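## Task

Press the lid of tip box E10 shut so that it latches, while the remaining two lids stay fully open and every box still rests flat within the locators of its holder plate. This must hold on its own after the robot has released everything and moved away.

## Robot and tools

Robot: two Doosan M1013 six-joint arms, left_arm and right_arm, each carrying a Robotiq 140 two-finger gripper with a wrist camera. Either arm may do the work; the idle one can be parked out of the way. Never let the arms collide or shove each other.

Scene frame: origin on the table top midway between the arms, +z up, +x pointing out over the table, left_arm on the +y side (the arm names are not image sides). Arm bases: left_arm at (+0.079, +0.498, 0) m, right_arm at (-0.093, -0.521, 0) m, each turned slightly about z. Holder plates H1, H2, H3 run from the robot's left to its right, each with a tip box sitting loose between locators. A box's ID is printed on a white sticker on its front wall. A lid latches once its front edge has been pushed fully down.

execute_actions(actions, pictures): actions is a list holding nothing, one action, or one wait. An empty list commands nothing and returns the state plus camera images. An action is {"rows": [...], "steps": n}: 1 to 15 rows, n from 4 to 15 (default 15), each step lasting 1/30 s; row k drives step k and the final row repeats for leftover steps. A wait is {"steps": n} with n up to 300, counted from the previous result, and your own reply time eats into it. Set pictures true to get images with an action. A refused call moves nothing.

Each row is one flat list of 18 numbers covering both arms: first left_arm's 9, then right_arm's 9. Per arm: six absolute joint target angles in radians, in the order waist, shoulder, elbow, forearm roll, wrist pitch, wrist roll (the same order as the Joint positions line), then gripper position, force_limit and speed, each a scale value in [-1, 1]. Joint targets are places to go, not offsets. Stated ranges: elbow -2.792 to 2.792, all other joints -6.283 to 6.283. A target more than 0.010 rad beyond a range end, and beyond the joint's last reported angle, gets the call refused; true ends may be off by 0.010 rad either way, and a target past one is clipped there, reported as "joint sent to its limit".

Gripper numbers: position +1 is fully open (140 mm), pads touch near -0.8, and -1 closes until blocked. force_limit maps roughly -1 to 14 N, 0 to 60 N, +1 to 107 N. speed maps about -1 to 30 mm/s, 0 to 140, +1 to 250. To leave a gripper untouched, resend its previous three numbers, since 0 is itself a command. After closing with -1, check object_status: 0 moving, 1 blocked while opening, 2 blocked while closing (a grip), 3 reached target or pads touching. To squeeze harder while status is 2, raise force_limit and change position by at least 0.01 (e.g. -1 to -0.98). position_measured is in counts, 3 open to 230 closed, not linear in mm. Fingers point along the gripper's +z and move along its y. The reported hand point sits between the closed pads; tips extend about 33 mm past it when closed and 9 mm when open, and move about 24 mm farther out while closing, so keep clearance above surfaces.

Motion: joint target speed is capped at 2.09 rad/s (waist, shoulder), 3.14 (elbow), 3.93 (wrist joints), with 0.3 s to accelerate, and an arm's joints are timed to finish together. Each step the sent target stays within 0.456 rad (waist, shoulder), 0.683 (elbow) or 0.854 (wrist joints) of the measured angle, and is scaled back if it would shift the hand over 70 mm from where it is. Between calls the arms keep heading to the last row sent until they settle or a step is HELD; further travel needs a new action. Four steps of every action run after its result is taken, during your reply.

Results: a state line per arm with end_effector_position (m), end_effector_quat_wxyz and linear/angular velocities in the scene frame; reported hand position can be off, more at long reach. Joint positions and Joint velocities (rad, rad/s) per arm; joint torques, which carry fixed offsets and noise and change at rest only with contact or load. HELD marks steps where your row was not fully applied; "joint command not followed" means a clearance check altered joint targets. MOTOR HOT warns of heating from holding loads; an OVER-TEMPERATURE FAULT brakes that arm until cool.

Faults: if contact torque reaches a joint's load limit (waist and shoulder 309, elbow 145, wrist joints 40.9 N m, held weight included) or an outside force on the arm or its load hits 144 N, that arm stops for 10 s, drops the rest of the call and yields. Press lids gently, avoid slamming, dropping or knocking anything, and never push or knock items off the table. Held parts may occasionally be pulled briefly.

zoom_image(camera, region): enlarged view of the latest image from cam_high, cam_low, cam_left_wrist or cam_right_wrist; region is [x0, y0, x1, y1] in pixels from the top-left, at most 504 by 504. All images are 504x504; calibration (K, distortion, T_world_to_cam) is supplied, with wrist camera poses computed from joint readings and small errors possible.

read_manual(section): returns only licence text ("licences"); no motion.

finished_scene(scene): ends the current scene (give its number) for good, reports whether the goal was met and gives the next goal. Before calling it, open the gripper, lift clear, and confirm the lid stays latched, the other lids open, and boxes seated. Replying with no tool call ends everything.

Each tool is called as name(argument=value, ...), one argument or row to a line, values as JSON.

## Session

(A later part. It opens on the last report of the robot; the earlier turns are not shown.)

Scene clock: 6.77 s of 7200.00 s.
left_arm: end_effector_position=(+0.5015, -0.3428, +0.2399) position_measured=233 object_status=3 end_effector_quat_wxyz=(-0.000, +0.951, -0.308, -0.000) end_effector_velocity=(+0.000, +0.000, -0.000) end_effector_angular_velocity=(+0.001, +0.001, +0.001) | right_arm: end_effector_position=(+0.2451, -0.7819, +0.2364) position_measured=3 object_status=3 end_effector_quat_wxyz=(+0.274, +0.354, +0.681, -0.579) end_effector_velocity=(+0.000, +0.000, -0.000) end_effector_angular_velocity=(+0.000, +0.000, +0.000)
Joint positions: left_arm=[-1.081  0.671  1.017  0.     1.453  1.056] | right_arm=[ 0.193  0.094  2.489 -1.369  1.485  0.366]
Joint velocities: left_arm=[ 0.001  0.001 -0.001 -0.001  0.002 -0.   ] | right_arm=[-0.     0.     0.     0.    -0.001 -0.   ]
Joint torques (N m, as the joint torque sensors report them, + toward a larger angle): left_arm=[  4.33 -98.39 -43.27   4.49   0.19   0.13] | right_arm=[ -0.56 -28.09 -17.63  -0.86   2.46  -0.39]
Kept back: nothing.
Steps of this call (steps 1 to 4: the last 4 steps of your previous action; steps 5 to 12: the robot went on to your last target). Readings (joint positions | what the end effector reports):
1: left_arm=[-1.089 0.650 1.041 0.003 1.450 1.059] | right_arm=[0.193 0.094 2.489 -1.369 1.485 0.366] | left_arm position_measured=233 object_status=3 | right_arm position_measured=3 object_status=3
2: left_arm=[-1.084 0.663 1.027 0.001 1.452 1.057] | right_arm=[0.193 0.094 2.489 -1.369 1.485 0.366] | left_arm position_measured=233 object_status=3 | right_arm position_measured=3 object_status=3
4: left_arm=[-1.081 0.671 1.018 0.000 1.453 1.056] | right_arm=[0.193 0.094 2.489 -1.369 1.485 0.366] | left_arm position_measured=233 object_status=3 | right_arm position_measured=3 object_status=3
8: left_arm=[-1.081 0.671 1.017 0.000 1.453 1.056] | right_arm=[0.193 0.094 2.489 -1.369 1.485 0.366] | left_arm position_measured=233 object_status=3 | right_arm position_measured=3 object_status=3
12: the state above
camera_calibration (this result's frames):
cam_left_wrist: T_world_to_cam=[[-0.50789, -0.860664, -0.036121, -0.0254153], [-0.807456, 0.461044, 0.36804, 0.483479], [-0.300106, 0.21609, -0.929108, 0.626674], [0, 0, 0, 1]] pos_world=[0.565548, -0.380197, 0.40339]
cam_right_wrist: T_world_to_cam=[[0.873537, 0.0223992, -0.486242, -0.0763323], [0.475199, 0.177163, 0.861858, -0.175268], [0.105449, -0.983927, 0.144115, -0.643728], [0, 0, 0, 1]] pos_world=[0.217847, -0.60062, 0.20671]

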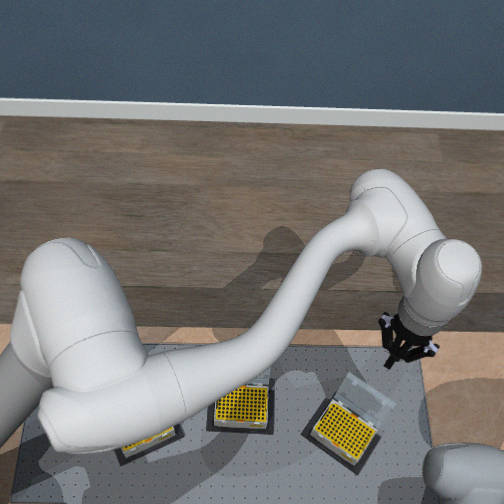

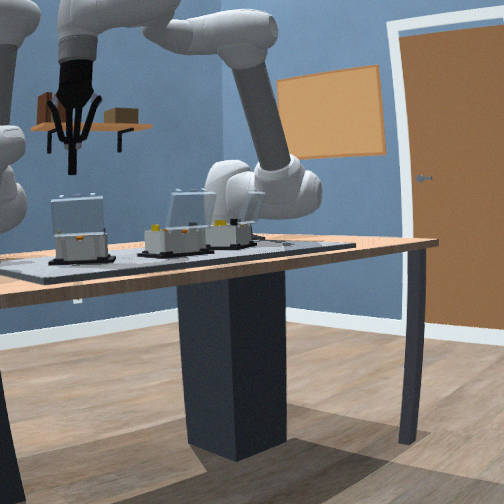

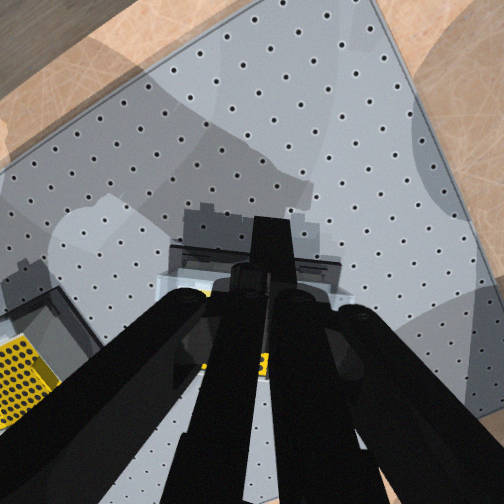

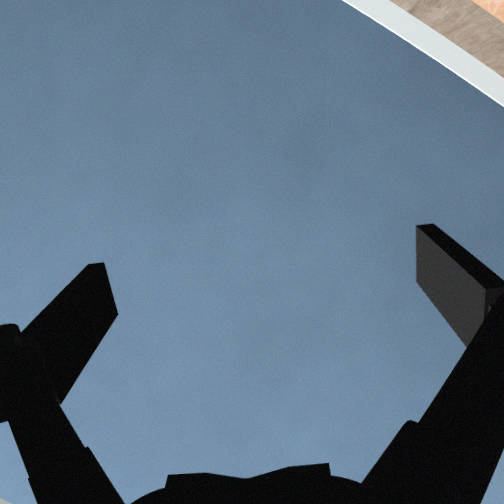

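Aligned and centred. Down, then sweep.

execute_actions(
  actions=[
    {"rows":[[-1.081,0.7022,1.1279,0,1.3115,1.056,-1,0,1,0.193,0.094,2.489,-1.369,1.485,0.366,1,0,0]],"steps":15},
  ],
)

execute_actions(
  actions=[
    {"rows":[[-1.105,0.637,1.224,0,1.281,1.032,-1,0,1,0.193,0.094,2.489,-1.369,1.485,0.366,1,0,0]],"steps":12},
  ],
)

execute_actions(
  actions=[
    {"rows":[[-1.129,0.5724,1.3191,0,1.2501,1.008,-1,0,1,0.193,0.094,2.489,-1.369,1.485,0.366,1,0,0]],"steps":12},
  ],
)

execute_actions(
  actions=[
    {"rows":[[-1.179,0.4765,1.4813,0,1.1838,0.957,-1,0,1,0.193,0.094,2.489,-1.369,1.485,0.366,1,0,0]],"steps":15},
  ],
)

execute_actions(
  actions=[
    {"steps":12},
  ],
  pictures=true,
)

Scene clock: 7.33 s of 7200.00 s.
left_arm: end_effector_position=(+0.5015, -0.3429, +0.1503) position_measured=233 object_status=3 end_effector_quat_wxyz=(+0.000, +0.951, -0.308, +0.000) end_effector_velocity=(+0.002, -0.001, +0.001) end_effector_angular_velocity=(-0.003, -0.006, -0.001) | right_arm: end_effector_position=(+0.2451, -0.7819, +0.2364) position_measured=3 object_status=3 end_effector_quat_wxyz=(+0.274, +0.354, +0.681, -0.579) end_effector_velocity=(+0.000, +0.000, -0.000) end_effector_angular_velocity=(+0.001, +0.001, +0.001)
Joint positions: left_arm=[-1.081  0.702  1.127 -0.     1.312  1.056] | right_arm=[ 0.193  0.094  2.489 -1.369  1.485  0.366]
Joint velocities: left_arm=[ 0.    -0.    -0.001  0.005 -0.004  0.   ] | right_arm=[ 0.     0.    -0.    -0.    -0.001 -0.001]
Joint torques (N m, as the joint torque sensors report them, + toward a larger angle): left_arm=[   2.39 -103.06  -40.52    5.18    0.35    0.39] | right_arm=[ -0.74 -28.13 -17.64  -1.01   2.43  -0.39]
Steps of this call (steps 1 to 6: the robot went on to your last target; steps 7 to 17: the first 11 steps of this action). Readings (joint positions | what the end effector reports):
7: left_arm=[-1.081 0.672 1.018 0.000 1.452 1.056] | right_arm=[0.193 0.094 2.489 -1.369 1.485 0.366] | left_arm position_measured=233 object_status=3 | right_arm position_measured=3 object_status=3
8: left_arm=[-1.081 0.674 1.026 0.000 1.441 1.056] | right_arm=[0.193 0.094 2.489 -1.369 1.485 0.366] | left_arm position_measured=233 object_status=3 | right_arm position_measured=3 object_status=3
10: left_arm=[-1.081 0.687 1.074 -0.000 1.380 1.056] | right_arm=[0.193 0.094 2.489 -1.369 1.485 0.366] | left_arm position_measured=233 object_status=3 | right_arm position_measured=3 object_status=3
14: left_arm=[-1.081 0.702 1.127 -0.000 1.313 1.056] | right_arm=[0.193 0.094 2.489 -1.369 1.485 0.366] | left_arm position_measured=233 object_status=3 | right_arm position_measured=3 object_status=3
17: the state above

Scene clock: 7.73 s of 7200.00 s.
left_arm: end_effector_position=(+0.4669, -0.3191, +0.1583) position_measured=233 object_status=3 end_effector_quat_wxyz=(-0.000, +0.951, -0.308, -0.000) end_effector_velocity=(-0.001, +0.004, -0.005) end_effector_angular_velocity=(+0.007, +0.003, +0.003) | right_arm: end_effector_position=(+0.2451, -0.7819, +0.2364) position_measured=3 object_status=3 end_effector_quat_wxyz=(+0.274, +0.354, +0.681, -0.579) end_effector_velocity=(+0.000, +0.000, -0.000) end_effector_angular_velocity=(+0.001, -0.000, +0.000)
Joint positions: left_arm=[-1.105  0.637  1.224  0.     1.281  1.032] | right_arm=[ 0.193  0.094  2.489 -1.369  1.485  0.366]
Joint velocities: left_arm=[ 0.     0.     0.01  -0.    -0.002 -0.003] | right_arm=[ 0.    -0.    -0.    -0.    -0.001  0.   ]
Joint torques (N m, as the joint torque sensors report them, + toward a larger angle): left_arm=[  0.35 -99.44 -42.63   4.22   0.24  -0.28] | right_arm=[  0.12 -27.62 -17.5   -0.97   2.35  -0.42]
Steps of this call (steps 1 to 4: the last 4 steps of your previous action; steps 5 to 12: the first 8 steps of this action). Readings (joint positions | what the end effector reports):
5: left_arm=[-1.081 0.701 1.129 0.000 1.311 1.056] | right_arm=[0.193 0.094 2.489 -1.369 1.485 0.366] | left_arm position_measured=233 object_status=3 | right_arm position_measured=3 object_status=3
6: left_arm=[-1.083 0.696 1.138 0.000 1.308 1.053] | right_arm=[0.193 0.094 2.489 -1.369 1.485 0.366] | left_arm position_measured=233 object_status=3 | right_arm position_measured=3 object_status=3
8: left_arm=[-1.095 0.663 1.186 0.000 1.293 1.041] | right_arm=[0.193 0.094 2.489 -1.369 1.485 0.366] | left_arm position_measured=233 object_status=3 | right_arm position_measured=3 object_status=3
12: the state above

Scene clock: 8.13 s of 7200.00 s.
left_arm: end_effector_position=(+0.4331, -0.2930, +0.1648) position_measured=233 object_status=3 end_effector_quat_wxyz=(-0.000, +0.951, -0.308, -0.000) end_effector_velocity=(-0.001, +0.002, -0.003) end_effector_angular_velocity=(+0.003, +0.002, +0.003) | right_arm: end_effector_position=(+0.2451, -0.7819, +0.2364) position_measured=3 object_status=3 end_effector_quat_wxyz=(+0.274, +0.354, +0.681, -0.579) end_effector_velocity=(-0.000, -0.000, -0.000) end_effector_angular_velocity=(+0.000, -0.001, -0.000)
Joint positions: left_arm=[-1.129  0.573  1.319  0.     1.25   1.008] | right_arm=[ 0.193  0.094  2.489 -1.369  1.485  0.366]
Joint velocities: left_arm=[-0.    -0.001  0.007 -0.    -0.003 -0.003] | right_arm=[-0.    -0.     0.    -0.    -0.     0.001]
Joint torques (N m, as the joint torque sensors report them, + toward a larger angle): left_arm=[  3.25 -94.38 -42.11   4.91   0.49   0.01] | right_arm=[  0.19 -28.46 -17.45  -1.05   2.47  -0.27]
Steps of this call (steps 1 to 4: the last 4 steps of your previous action; steps 5 to 12: the first 8 steps of this action). Readings (joint positions | what the end effector reports):
5: left_arm=[-1.105 0.636 1.225 0.000 1.281 1.032] | right_arm=[0.193 0.094 2.489 -1.369 1.485 0.366] | left_arm position_measured=233 object_status=3 | right_arm position_measured=3 object_status=3
6: left_arm=[-1.107 0.630 1.235 0.000 1.277 1.029] | right_arm=[0.193 0.094 2.489 -1.369 1.485 0.366] | left_arm position_measured=233 object_status=3 | right_arm position_measured=3 object_status=3
8: left_arm=[-1.120 0.598 1.282 0.000 1.262 1.017] | right_arm=[0.193 0.094 2.489 -1.369 1.485 0.366] | left_arm position_measured=233 object_status=3 | right_arm position_measured=3 object_status=3
12: the state above

Scene clock: 8.63 s of 7200.00 s.
left_arm: end_effector_position=(+0.3722, -0.2489, +0.1598) position_measured=233 object_status=3 end_effector_quat_wxyz=(-0.000, +0.951, -0.308, +0.000) end_effector_velocity=(-0.001, +0.000, +0.002) end_effector_angular_velocity=(-0.001, +0.001, +0.000) | right_arm: end_effector_position=(+0.2451, -0.7819, +0.2364) position_measured=3 object_status=3 end_effector_quat_wxyz=(+0.274, +0.354, +0.681, -0.579) end_effector_velocity=(-0.000, +0.000, -0.000) end_effector_angular_velocity=(+0.000, +0.000, +0.000)
Joint positions: left_arm=[-1.179  0.477  1.481  0.     1.184  0.957] | right_arm=[ 0.193  0.094  2.489 -1.369  1.485  0.366]
Joint velocities: left_arm=[-0.    -0.002  0.    -0.001  0.001 -0.   ] | right_arm=[-0.  0.  0.  0. -0.  0.]
Joint torques (N m, as the joint torque sensors report them, + toward a larger angle): left_arm=[  1.49 -79.64 -39.17   4.62   0.4   -0.03] | right_arm=[ -1.04 -27.88 -17.31  -0.93   2.43  -0.37]
Steps of this call (steps 1 to 4: the last 4 steps of your previous action; steps 5 to 15: the first 11 steps of this action). Readings (joint positions | what the end effector reports):
5: left_arm=[-1.129 0.572 1.320 0.000 1.250 1.008] | right_arm=[0.193 0.094 2.489 -1.369 1.485 0.366] | left_arm position_measured=233 object_status=3 | right_arm position_measured=3 object_status=3
6: left_arm=[-1.132 0.566 1.330 0.000 1.246 1.005] | right_arm=[0.193 0.094 2.489 -1.369 1.485 0.366] | left_arm position_measured=233 object_status=3 | right_arm position_measured=3 object_status=3
8: left_arm=[-1.149 0.535 1.383 0.000 1.224 0.988] | right_arm=[0.193 0.094 2.489 -1.369 1.485 0.366] | left_arm position_measured=233 object_status=3 | right_arm position_measured=3 object_status=3
12: left_arm=[-1.178 0.478 1.479 0.000 1.185 0.958] | right_arm=[0.193 0.094 2.489 -1.369 1.485 0.366] | left_arm position_measured=233 object_status=3 | right_arm position_measured=3 object_status=3
15: the state above

Scene clock: 9.03 s of 7200.00 s.
left_arm: end_effector_position=(+0.3721, -0.2489, +0.1599) position_measured=233 object_status=3 end_effector_quat_wxyz=(-0.000, +0.951, -0.308, +0.000) end_effector_velocity=(-0.000, +0.000, +0.001) end_effector_angular_velocity=(+0.001, -0.000, -0.001) | right_arm: end_effector_position=(+0.2451, -0.7819, +0.2364) position_measured=3 object_status=3 end_effector_quat_wxyz=(+0.274, +0.354, +0.681, -0.579) end_effector_velocity=(+0.000, +0.000, -0.000) end_effector_angular_velocity=(+0.000, +0.000, +0.000)
Joint positions: left_arm=[-1.179  0.477  1.481  0.     1.184  0.957] | right_arm=[ 0.193  0.094  2.489 -1.369  1.485  0.366]
Joint velocities: left_arm=[-0.    -0.    -0.001  0.     0.002  0.001] | right_arm=[ 0.  0. -0. -0. -0. -0.]
Joint torques (N m, as the joint torque sensors report them, + toward a larger angle): left_arm=[  2.26 -84.32 -41.1    4.35   0.21   0.24] | right_arm=[ -0.8  -28.49 -17.51  -1.04   2.43  -0.37]
Kept back: nothing.
Steps of this call (steps 1 to 4: the last 4 steps of your previous action; steps 5 to 12: the robot went on to your last target). Readings (joint positions | what the end effector reports):
1: left_arm=[-1.179 0.477 1.481 0.000 1.184 0.957] | right_arm=[0.193 0.094 2.489 -1.369 1.485 0.366] | left_arm position_measured=233 object_status=3 | right_arm position_measured=3 object_status=3
2: left_arm=[-1.179 0.477 1.481 0.000 1.184 0.957] | right_arm=[0.193 0.094 2.489 -1.369 1.485 0.366] | left_arm position_measured=233 object_status=3 | right_arm position_measured=3 object_status=3
4: left_arm=[-1.179 0.477 1.481 0.000 1.184 0.957] | right_arm=[0.193 0.094 2.489 -1.369 1.485 0.366] | left_arm position_measured=233 object_status=3 | right_arm position_measured=3 object_status=3
8: left_arm=[-1.179 0.477 1.481 0.000 1.184 0.957] | right_arm=[0.193 0.094 2.489 -1.369 1.485 0.366] | left_arm position_measured=233 object_status=3 | right_arm position_measured=3 object_status=3
12: the state above
camera_calibration (this result's frames):
cam_left_wrist: T_world_to_cam=[[-0.507018, -0.861178, -0.0361264, -0.0136577], [-0.807932, 0.460232, 0.368012, 0.365093], [-0.300297, 0.215776, -0.929119, 0.493238], [0, 0, 0, 1]] pos_world=[0.436164, -0.286218, 0.323425]
cam_right_wrist: T_world_to_cam=[[0.873537, 0.0223993, -0.486242, -0.0763324], [0.475198, 0.177163, 0.861858, -0.175268], [0.105449, -0.983927, 0.144115, -0.643728], [0, 0, 0, 1]] pos_world=[0.217847, -0.60062, 0.206711]

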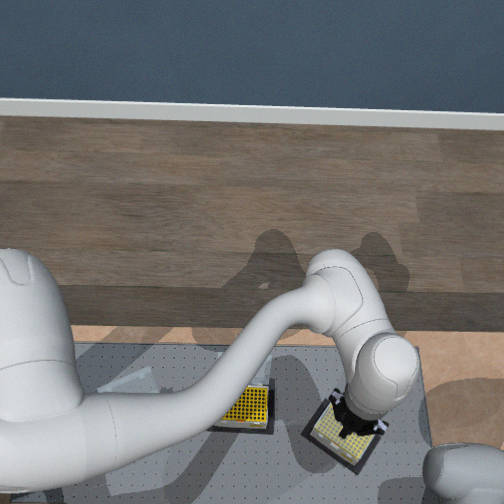

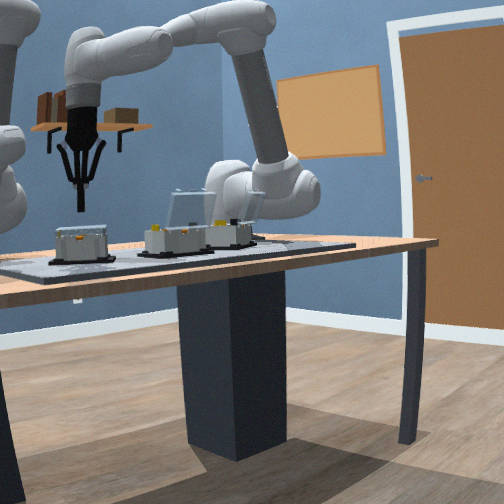

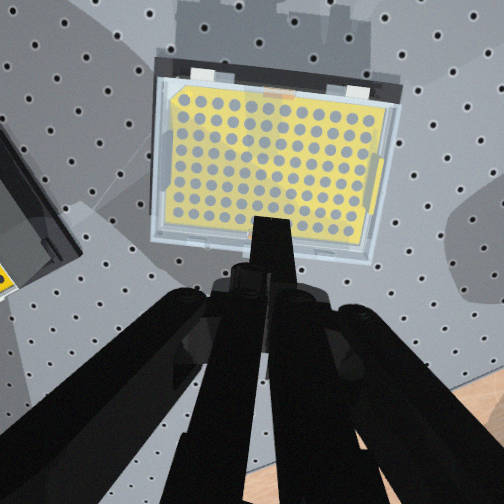

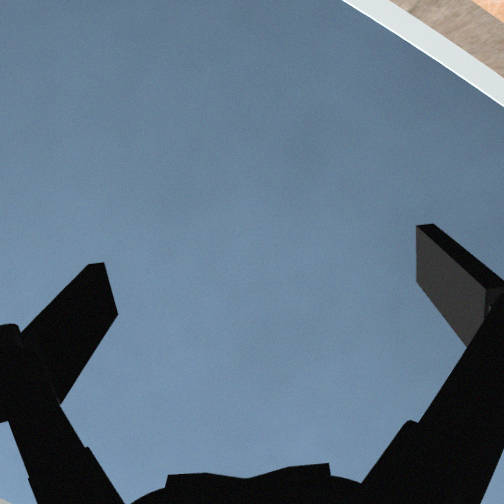

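execute_actions(
  actions=[
    {"rows":[[-1.179,0.496,1.5092,0,1.1363,0.957,-1,0,1,0.193,0.094,2.489,-1.369,1.485,0.366,1,0,0]],"steps":14},
  ],
)

execute_actions(
  actions=[
    {"rows":[[-1.179,0.498,1.512,0,1.1316,0.957,-1,0,1,0.193,0.094,2.489,-1.369,1.485,0.366,1,0,0]],"steps":10},
  ],
)

execute_actions(
  actions=[
    {"rows":[[-1.179,0.4998,1.5146,0,1.1272,0.957,-1,0,1,0.193,0.094,2.489,-1.369,1.485,0.366,1,0,0]],"steps":12},
  ],
  pictures=true,
)

Scene clock: 9.57 s of 7200.00 s.
left_arm: end_effector_position=(+0.3720, -0.2491, +0.1301) position_measured=233 object_status=3 end_effector_quat_wxyz=(+0.000, +0.951, -0.308, +0.000) end_effector_velocity=(-0.000, -0.000, -0.002) end_effector_angular_velocity=(+0.001, -0.000, -0.001) | right_arm: end_effector_position=(+0.2451, -0.7819, +0.2364) position_measured=3 object_status=3 end_effector_quat_wxyz=(+0.274, +0.354, +0.681, -0.579) end_effector_velocity=(-0.000, +0.000, -0.000) end_effector_angular_velocity=(+0.000, -0.000, +0.000)
Joint positions: left_arm=[-1.179  0.496  1.509 -0.     1.136  0.957] | right_arm=[ 0.193  0.094  2.489 -1.369  1.485  0.366]
Joint velocities: left_arm=[-0.001  0.002  0.001  0.001 -0.002 -0.   ] | right_arm=[ 0.     0.     0.     0.    -0.001  0.001]
Joint torques (N m, as the joint torque sensors report them, + toward a larger angle): left_arm=[  3.97 -80.23 -40.67   4.62   0.37   0.74] | right_arm=[ -0.73 -27.23 -17.51  -0.91   2.45  -0.26]
Steps of this call (steps 1 to 6: the robot went on to your last target; steps 7 to 16: the first 10 steps of this action). Readings (joint positions | what the end effector reports):
7: left_arm=[-1.179 0.477 1.482 0.000 1.182 0.957] | right_arm=[0.193 0.094 2.489 -1.369 1.485 0.366] | left_arm position_measured=233 object_status=3 | right_arm position_measured=3 object_status=3
8: left_arm=[-1.179 0.481 1.488 0.000 1.171 0.957] | right_arm=[0.193 0.094 2.489 -1.369 1.485 0.366] | left_arm position_measured=233 object_status=3 | right_arm position_measured=3 object_status=3
10: left_arm=[-1.179 0.494 1.507 -0.000 1.142 0.957] | right_arm=[0.193 0.094 2.489 -1.369 1.485 0.366] | left_arm position_measured=233 object_status=3 | right_arm position_measured=3 object_status=3
14: left_arm=[-1.179 0.496 1.509 -0.000 1.136 0.957] | right_arm=[0.193 0.094 2.489 -1.369 1.485 0.366] | left_arm position_measured=233 object_status=3 | right_arm position_measured=3 object_status=3
16: the state above

Scene clock: 9.90 s of 7200.00 s.
left_arm: end_effector_position=(+0.3721, -0.2489, +0.1270) position_measured=233 object_status=3 end_effector_quat_wxyz=(-0.000, +0.951, -0.308, +0.000) end_effector_velocity=(-0.000, -0.000, -0.001) end_effector_angular_velocity=(-0.000, +0.000, +0.000) | right_arm: end_effector_position=(+0.2451, -0.7819, +0.2364) position_measured=3 object_status=3 end_effector_quat_wxyz=(+0.274, +0.354, +0.681, -0.579) end_effector_velocity=(-0.000, -0.000, +0.000) end_effector_angular_velocity=(-0.000, +0.001, -0.000)
Joint positions: left_arm=[-1.179  0.498  1.512  0.     1.132  0.957] | right_arm=[ 0.193  0.094  2.489 -1.369  1.485  0.366]
Joint velocities: left_arm=[-0.     0.001  0.001 -0.001 -0.002 -0.   ] | right_arm=[-0.     0.     0.    -0.     0.001 -0.   ]
Joint torques (N m, as the joint torque sensors report them, + toward a larger angle): left_arm=[ -0.01 -84.92 -39.36   4.54   0.     0.18] | right_arm=[ -0.96 -28.05 -17.67  -1.15   2.43  -0.24]
Steps of this call (steps 1 to 4: the last 4 steps of your previous action; steps 5 to 10: the first 6 steps of this action). Readings (joint positions | what the end effector reports):
5: left_arm=[-1.179 0.496 1.509 -0.000 1.136 0.957] | right_arm=[0.193 0.094 2.489 -1.369 1.485 0.366] | left_arm position_measured=233 object_status=3 | right_arm position_measured=3 object_status=3
6: left_arm=[-1.179 0.497 1.511 0.000 1.134 0.957] | right_arm=[0.193 0.094 2.489 -1.369 1.485 0.366] | left_arm position_measured=233 object_status=3 | right_arm position_measured=3 object_status=3
8: left_arm=[-1.179 0.498 1.512 0.000 1.132 0.957] | right_arm=[0.193 0.094 2.489 -1.369 1.485 0.366] | left_arm position_measured=233 object_status=3 | right_arm position_measured=3 object_status=3
10: the state above

Scene clock: 10.30 s of 7200.00 s.
left_arm: end_effector_position=(+0.3721, -0.2489, +0.1242) position_measured=233 object_status=3 end_effector_quat_wxyz=(-0.000, +0.951, -0.308, +0.000) end_effector_velocity=(-0.000, +0.000, -0.000) end_effector_angular_velocity=(+0.001, +0.001, +0.001) | right_arm: end_effector_position=(+0.2451, -0.7819, +0.2364) position_measured=3 object_status=3 end_effector_quat_wxyz=(+0.274, +0.354, +0.681, -0.579) end_effector_velocity=(+0.000, -0.000, -0.000) end_effector_angular_velocity=(+0.000, +0.000, +0.000)
Joint positions: left_arm=[-1.179  0.5    1.515  0.     1.127  0.957] | right_arm=[ 0.193  0.094  2.489 -1.369  1.485  0.366]
Joint velocities: left_arm=[ 0.     0.     0.    -0.     0.001 -0.001] | right_arm=[-0. -0. -0. -0. -0. -0.]
Joint torques (N m, as the joint torque sensors report them, + toward a larger angle): left_arm=[  1.52 -83.46 -39.05   4.39   0.07   0.38] | right_arm=[ -1.13 -28.43 -17.79  -1.01   2.45  -0.32]
Steps of this call (steps 1 to 4: the last 4 steps of your previous action; steps 5 to 12: the first 8 steps of this action). Readings (joint positions | what the end effector reports):
5: left_arm=[-1.179 0.498 1.512 0.000 1.131 0.957] | right_arm=[0.193 0.094 2.489 -1.369 1.485 0.366] | left_arm position_measured=233 object_status=3 | right_arm position_measured=3 object_status=3
6: left_arm=[-1.179 0.499 1.513 0.000 1.129 0.957] | right_arm=[0.193 0.094 2.489 -1.369 1.485 0.366] | left_arm position_measured=233 object_status=3 | right_arm position_measured=3 object_status=3
8: left_arm=[-1.179 0.500 1.514 0.000 1.128 0.957] | right_arm=[0.193 0.094 2.489 -1.369 1.485 0.366] | left_arm position_measured=233 object_status=3 | right_arm position_measured=3 object_status=3
12: the state above
camera_calibration (this result's frames):
cam_left_wrist: T_world_to_cam=[[-0.507022, -0.861176, -0.036122, -0.0149459], [-0.807927, 0.460234, 0.36802, 0.378218], [-0.300306, 0.215778, -0.929116, 0.460062], [0, 0, 0, 1]] pos_world=[0.436154, -0.286211, 0.287719]
cam_right_wrist: T_world_to_cam=[[0.873537, 0.0223992, -0.486242, -0.0763323], [0.475199, 0.177163, 0.861858, -0.175268], [0.105449, -0.983927, 0.144115, -0.643728], [0, 0, 0, 1]] pos_world=[0.217847, -0.60062, 0.20671]

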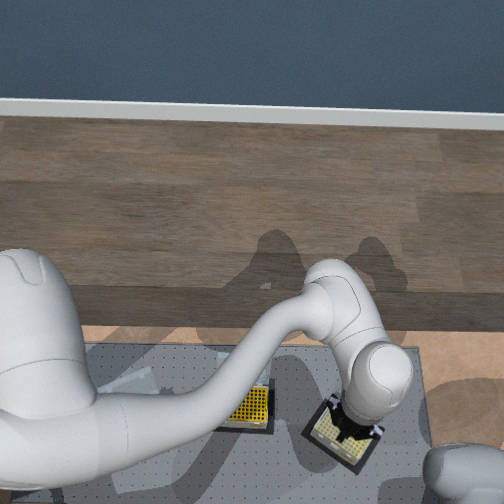

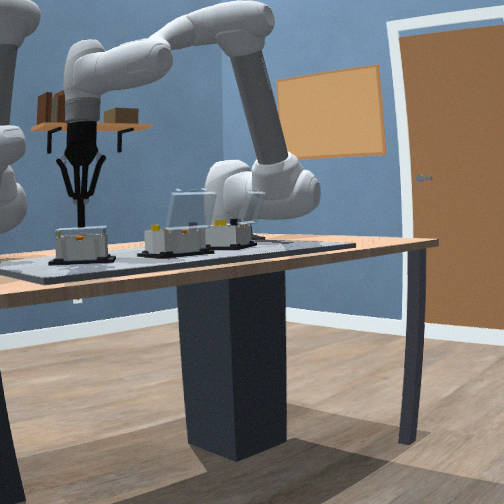

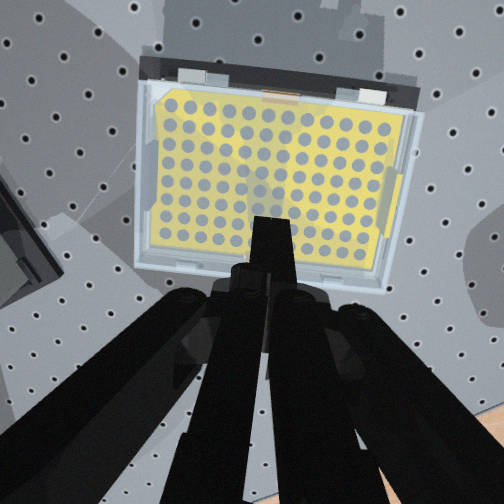

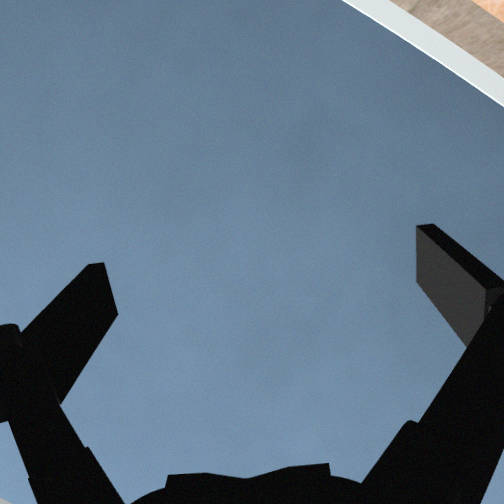

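execute_actions(
  actions=[
    {"rows":[[-1.179,0.5011,1.5165,0,1.124,0.957,-1,0,1,0.193,0.094,2.489,-1.369,1.485,0.366,1,0,0]],"steps":12},
  ],
)

execute_actions(
  actions=[
    {"rows":[[-1.179,0.5024,1.5183,0,1.1208,0.957,-1,0,1,0.193,0.094,2.489,-1.369,1.485,0.366,1,0,0]],"steps":12},
  ],
)

Scene clock: 10.70 s of 7200.00 s.
left_arm: end_effector_position=(+0.3721, -0.2489, +0.1224) position_measured=233 object_status=3 end_effector_quat_wxyz=(+0.000, +0.951, -0.308, +0.000) end_effector_velocity=(+0.000, -0.000, -0.001) end_effector_angular_velocity=(-0.000, -0.000, +0.001) | right_arm: end_effector_position=(+0.2451, -0.7819, +0.2364) position_measured=3 object_status=3 end_effector_quat_wxyz=(+0.274, +0.354, +0.681, -0.579) end_effector_velocity=(+0.000, +0.000, -0.000) end_effector_angular_velocity=(+0.001, -0.000, +0.000)
Joint positions: left_arm=[-1.179  0.501  1.516  0.     1.124  0.957] | right_arm=[ 0.193  0.094  2.489 -1.369  1.485  0.366]
Joint velocities: left_arm=[ 0.     0.001 -0.     0.    -0.001 -0.001] | right_arm=[ 0.    -0.    -0.     0.    -0.001 -0.   ]
Joint torques (N m, as the joint torque sensors report them, + toward a larger angle): left_arm=[  2.36 -55.11 -26.13   4.35  -2.23   0.78] | right_arm=[ -0.11 -27.62 -17.57  -0.97   2.51  -0.35]
Steps of this call (steps 1 to 4: the last 4 steps of your previous action; steps 5 to 12: the first 8 steps of this action). Readings (joint positions | what the end effector reports):
5: left_arm=[-1.179 0.500 1.515 0.000 1.127 0.957] | right_arm=[0.193 0.094 2.489 -1.369 1.485 0.366] | left_arm position_measured=233 object_status=3 | right_arm position_measured=3 object_status=3
6: left_arm=[-1.179 0.500 1.516 0.000 1.125 0.957] | right_arm=[0.193 0.094 2.489 -1.369 1.485 0.366] | left_arm position_measured=233 object_status=3 | right_arm position_measured=3 object_status=3
8: left_arm=[-1.179 0.501 1.516 0.000 1.124 0.957] | right_arm=[0.193 0.094 2.489 -1.369 1.485 0.366] | left_arm position_measured=233 object_status=3 | right_arm position_measured=3 object_status=3
12: the state above

Scene clock: 21.10 s of 7200.00 s.
left_arm: end_effector_position=(+0.3722, -0.2491, +0.1226) position_measured=233 object_status=3 end_effector_quat_wxyz=(+0.000, +0.951, -0.308, +0.000) end_effector_velocity=(+0.000, -0.000, -0.000) end_effector_angular_velocity=(+0.000, -0.000, +0.000) | right_arm: end_effector_position=(+0.2451, -0.7819, +0.2364) position_measured=3 object_status=3 end_effector_quat_wxyz=(+0.274, +0.354, +0.681, -0.579) end_effector_velocity=(-0.000, -0.000, +0.000) end_effector_angular_velocity=(-0.000, +0.001, -0.000)
Joint positions: left_arm=[-1.179  0.501  1.516  0.     1.123  0.957] | right_arm=[ 0.193  0.094  2.489 -1.369  1.485  0.366]
Joint velocities: left_arm=[ 0.     0.001 -0.     0.    -0.    -0.   ] | right_arm=[-0.  0.  0. -0.  0. -0.]
Joint torques (N m, as the joint torque sensors report them, + toward a larger angle): left_arm=[  1.66 -63.29 -30.04   4.21  -2.62  -0.14] | right_arm=[ -0.32 -27.78 -17.62  -0.88   2.45  -0.39]
FORCE FAULT: contact force on the left arm reached its limit, and that arm stopped for 10 seconds. The contact can be on any part of that arm, not only on its tool. That arm's remaining commands of this call were not run. That arm holds still and accepts commands again. Move the arm away from the contact; if what it grips holds it there, let go first. Pushing or pulling that hard again can fault the arm again.
Kept back: nothing.
The stop of the left arm began at step 12 of this call (marked STOPPED below). From that step on that arm followed nothing that you had sent. 5 of its steps, steps kept back included, did not run and will not run. The other arm was sent all steps of this action in this call, none kept back. Nothing is kept back now, and the robot has no last target.
Steps of this call (steps 1 to 4: the last 4 steps of your previous action; steps 5 to 12: the first 8 steps of this action; steps 13 to 16: the last 4 steps of this action, not kept back; steps 17 to 312: the stop continued). Readings (joint positions | what the end effector reports):
5: left_arm=[-1.179 0.501 1.517 0.000 1.124 0.957] | right_arm=[0.193 0.094 2.489 -1.369 1.485 0.366] | left_arm position_measured=233 object_status=3 | right_arm position_measured=3 object_status=3
6: left_arm=[-1.179 0.502 1.517 0.000 1.123 0.957] | right_arm=[0.193 0.094 2.489 -1.369 1.485 0.366] | left_arm position_measured=233 object_status=3 | right_arm position_measured=3 object_status=3
8: left_arm=[-1.179 0.502 1.517 0.000 1.122 0.957] | right_arm=[0.193 0.094 2.489 -1.369 1.485 0.366] | left_arm position_measured=233 object_status=3 | right_arm position_measured=3 object_status=3
12: left_arm=[-1.179 0.501 1.516 0.000 1.123 0.957] | right_arm=[0.193 0.094 2.489 -1.369 1.485 0.366] | left_arm position_measured=233 object_status=3 | right_arm position_measured=3 object_status=3 STOPPED (the left arm)
312: the state above

Oops—blind queued step. Lift and verify.

execute_actions(
  actions=[
    {"rows":[[-1.179,0.35,1.45,0,1.34,0.957,-1,0,1,0.193,0.094,2.489,-1.369,1.485,0.366,1,0,0]],"steps":15},
  ],
)

execute_actions(
  actions=[
    {"rows":[[-1.0,0.1,1.5,0,1.5,0.957,-1,0,1,0.193,0.094,2.489,-1.369,1.485,0.366,1,0,0]],"steps":15},
  ],
)

execute_actions(
  actions=[
    {"steps":8},
  ],
  pictures=true,
)

zoom_image(
  camera="cam_low",
  region=[30,170,290,280],
)

Scene clock: 21.67 s of 7200.00 s.
left_arm: end_effector_position=(+0.3580, -0.2080, +0.2730) position_measured=233 object_status=3 end_effector_quat_wxyz=(+0.001, +0.951, -0.308, +0.001) end_effector_velocity=(-0.016, +0.046, +0.120) end_effector_angular_velocity=(+0.001, +0.000, +0.000) | right_arm: end_effector_position=(+0.2451, -0.7819, +0.2364) position_measured=3 object_status=3 end_effector_quat_wxyz=(+0.274, +0.354, +0.681, -0.579) end_effector_velocity=(-0.000, -0.000, -0.000) end_effector_angular_velocity=(-0.000, +0.001, -0.000)
Joint positions: left_arm=[-1.179  0.353  1.451  0.     1.336  0.957] | right_arm=[ 0.193  0.094  2.489 -1.369  1.485  0.366]
Joint velocities: left_arm=[-0.    -0.121 -0.052 -0.     0.174 -0.   ] | right_arm=[-0.     0.     0.    -0.     0.    -0.001]
Joint torques (N m, as the joint torque sensors report them, + toward a larger angle): left_arm=[ -2.28 -16.1  -23.53   2.55   0.09   0.22] | right_arm=[ -0.72 -27.66 -17.66  -0.86   2.49  -0.38]
Steps of this call (steps 1 to 6: nothing new was sent; steps 7 to 17: the first 11 steps of this action). Readings (joint positions | what the end effector reports):
7: left_arm=[-1.179 0.500 1.516 0.000 1.124 0.957] | right_arm=[0.193 0.094 2.489 -1.369 1.485 0.366] | left_arm position_measured=233 object_status=3 | right_arm position_measured=3 object_status=3
8: left_arm=[-1.179 0.495 1.514 -0.000 1.133 0.957] | right_arm=[0.193 0.094 2.489 -1.369 1.485 0.366] | left_arm position_measured=233 object_status=3 | right_arm position_measured=3 object_status=3
10: left_arm=[-1.179 0.461 1.499 -0.000 1.181 0.957] | right_arm=[0.193 0.094 2.489 -1.369 1.485 0.366] | left_arm position_measured=233 object_status=3 | right_arm position_measured=3 object_status=3
14: left_arm=[-1.179 0.388 1.467 -0.000 1.286 0.957] | right_arm=[0.193 0.094 2.489 -1.369 1.485 0.366] | left_arm position_measured=233 object_status=3 | right_arm position_measured=3 object_status=3
17: the state above

Scene clock: 22.17 s of 7200.00 s.
left_arm: end_effector_position=(+0.4082, -0.0873, +0.3842) position_measured=233 object_status=3 end_effector_quat_wxyz=(+0.012, +0.969, -0.245, +0.010) end_effector_velocity=(+0.111, +0.414, +0.329) end_effector_angular_velocity=(-0.091, -0.044, +0.424) | right_arm: end_effector_position=(+0.2451, -0.7819, +0.2364) position_measured=3 object_status=3 end_effector_quat_wxyz=(+0.274, +0.354, +0.681, -0.579) end_effector_velocity=(+0.000, -0.000, +0.000) end_effector_angular_velocity=(-0.000, +0.002, +0.000)
Joint positions: left_arm=[-1.049  0.169  1.487  0.     1.456  0.957] | right_arm=[ 0.193  0.094  2.489 -1.369  1.485  0.366]
Joint velocities: left_arm=[ 0.423 -0.594  0.115 -0.001  0.378 -0.001] | right_arm=[-0.     0.    -0.    -0.     0.    -0.002]
Joint torques (N m, as the joint torque sensors report them, + toward a larger angle): left_arm=[ -3.29 -58.91 -42.03   4.38   0.72  -0.08] | right_arm=[ -0.87 -27.24 -17.57  -1.06   2.39  -0.26]
Steps of this call (steps 1 to 4: the last 4 steps of your previous action; steps 5 to 15: the first 11 steps of this action). Readings (joint positions | what the end effector reports):
5: left_arm=[-1.178 0.350 1.450 0.000 1.340 0.957] | right_arm=[0.193 0.094 2.489 -1.369 1.485 0.366] | left_arm position_measured=233 object_status=3 | right_arm position_measured=3 object_status=3
6: left_arm=[-1.174 0.344 1.453 0.000 1.344 0.957] | right_arm=[0.193 0.094 2.489 -1.369 1.485 0.366] | left_arm position_measured=233 object_status=3 | right_arm position_measured=3 object_status=3
8: left_arm=[-1.149 0.309 1.460 0.000 1.367 0.957] | right_arm=[0.193 0.094 2.489 -1.369 1.485 0.366] | left_arm position_measured=233 object_status=3 | right_arm position_measured=3 object_status=3
12: left_arm=[-1.092 0.228 1.475 0.000 1.418 0.957] | right_arm=[0.193 0.094 2.489 -1.369 1.485 0.366] | left_arm position_measured=233 object_status=3 | right_arm position_measured=3 object_status=3
15: the state above

Scene clock: 22.43 s of 7200.00 s.
left_arm: end_effector_position=(+0.4185, -0.0386, +0.4204) position_measured=233 object_status=3 end_effector_quat_wxyz=(+0.015, +0.975, -0.222, +0.014) end_effector_velocity=(+0.001, +0.002, +0.003) end_effector_angular_velocity=(-0.002, -0.002, +0.002) | right_arm: end_effector_position=(+0.2451, -0.7819, +0.2364) position_measured=3 object_status=3 end_effector_quat_wxyz=(+0.274, +0.354, +0.681, -0.579) end_effector_velocity=(+0.000, -0.000, +0.000) end_effector_angular_velocity=(-0.000, -0.000, -0.000)
Joint positions: left_arm=[-1.     0.1    1.5    0.     1.5    0.957] | right_arm=[ 0.193  0.094  2.489 -1.369  1.485  0.366]
Joint velocities: left_arm=[ 0.003 -0.004  0.     0.     0.002  0.001] | right_arm=[-0. -0. -0.  0.  0. -0.]
Joint torques (N m, as the joint torque sensors report them, + toward a larger angle): left_arm=[  2.77 -51.46 -41.19   4.57   0.04   0.54] | right_arm=[ -0.62 -28.49 -17.73  -0.94   2.49  -0.44]
Kept back: nothing.
Steps of this call (steps 1 to 4: the last 4 steps of your previous action; steps 5 to 8: the robot went on to your last target). Readings (joint positions | what the end effector reports):
1: left_arm=[-1.035 0.149 1.490 0.000 1.469 0.957] | right_arm=[0.193 0.094 2.489 -1.369 1.485 0.366] | left_arm position_measured=233 object_status=3 | right_arm position_measured=3 object_status=3
2: left_arm=[-1.021 0.130 1.494 0.000 1.481 0.957] | right_arm=[0.193 0.094 2.489 -1.369 1.485 0.366] | left_arm position_measured=233 object_status=3 | right_arm position_measured=3 object_status=3
4: left_arm=[-1.004 0.105 1.499 0.000 1.497 0.957] | right_arm=[0.193 0.094 2.489 -1.369 1.485 0.366] | left_arm position_measured=233 object_status=3 | right_arm position_measured=3 object_status=3
8: the state above
camera_calibration (this result's frames):
cam_left_wrist: T_world_to_cam=[[-0.345364, -0.938421, -0.00945697, 0.118491], [-0.883958, 0.321902, 0.339112, 0.248627], [-0.315186, 0.125477, -0.940698, 0.711455], [0, 0, 0, 1]] pos_world=[0.484939, -0.0581102, 0.586073]
cam_right_wrist: T_world_to_cam=[[0.873537, 0.0223992, -0.486242, -0.0763324], [0.475198, 0.177163, 0.861858, -0.175268], [0.105449, -0.983927, 0.144115, -0.643728], [0, 0, 0, 1]] pos_world=[0.217847, -0.60062, 0.206711]

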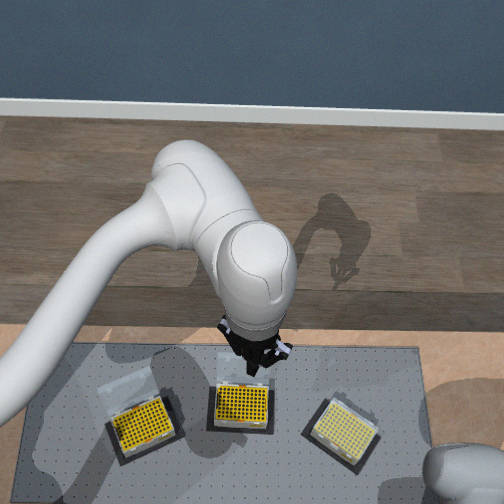

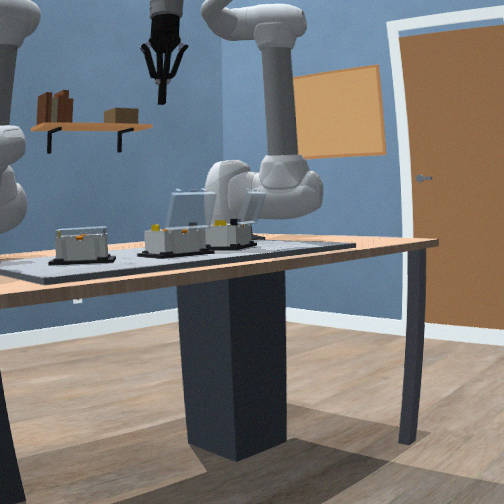

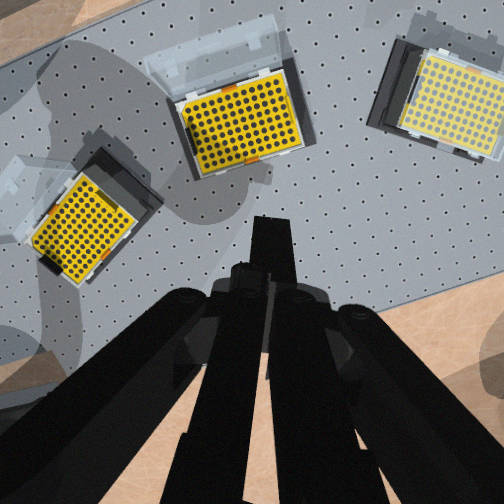

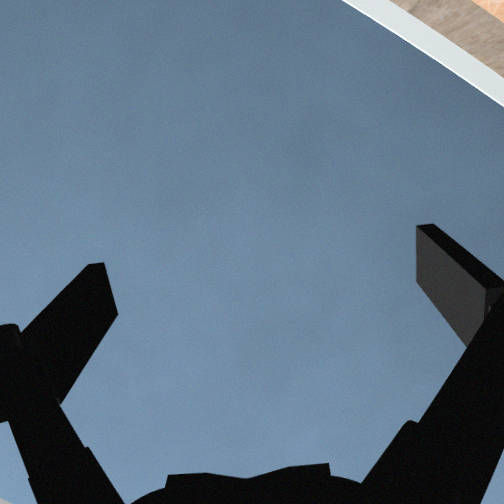

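Region (30, 170, 290, 280) of cam_low's 504x504 image, scaled by 1.938, with more detail than that image has; it fills the top 213 rows of this view, and the rest is white.

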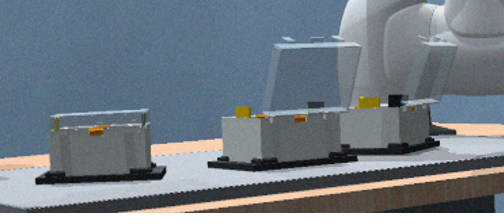

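finished_scene(
  scene=2,
)

The scene is finished: the task was done.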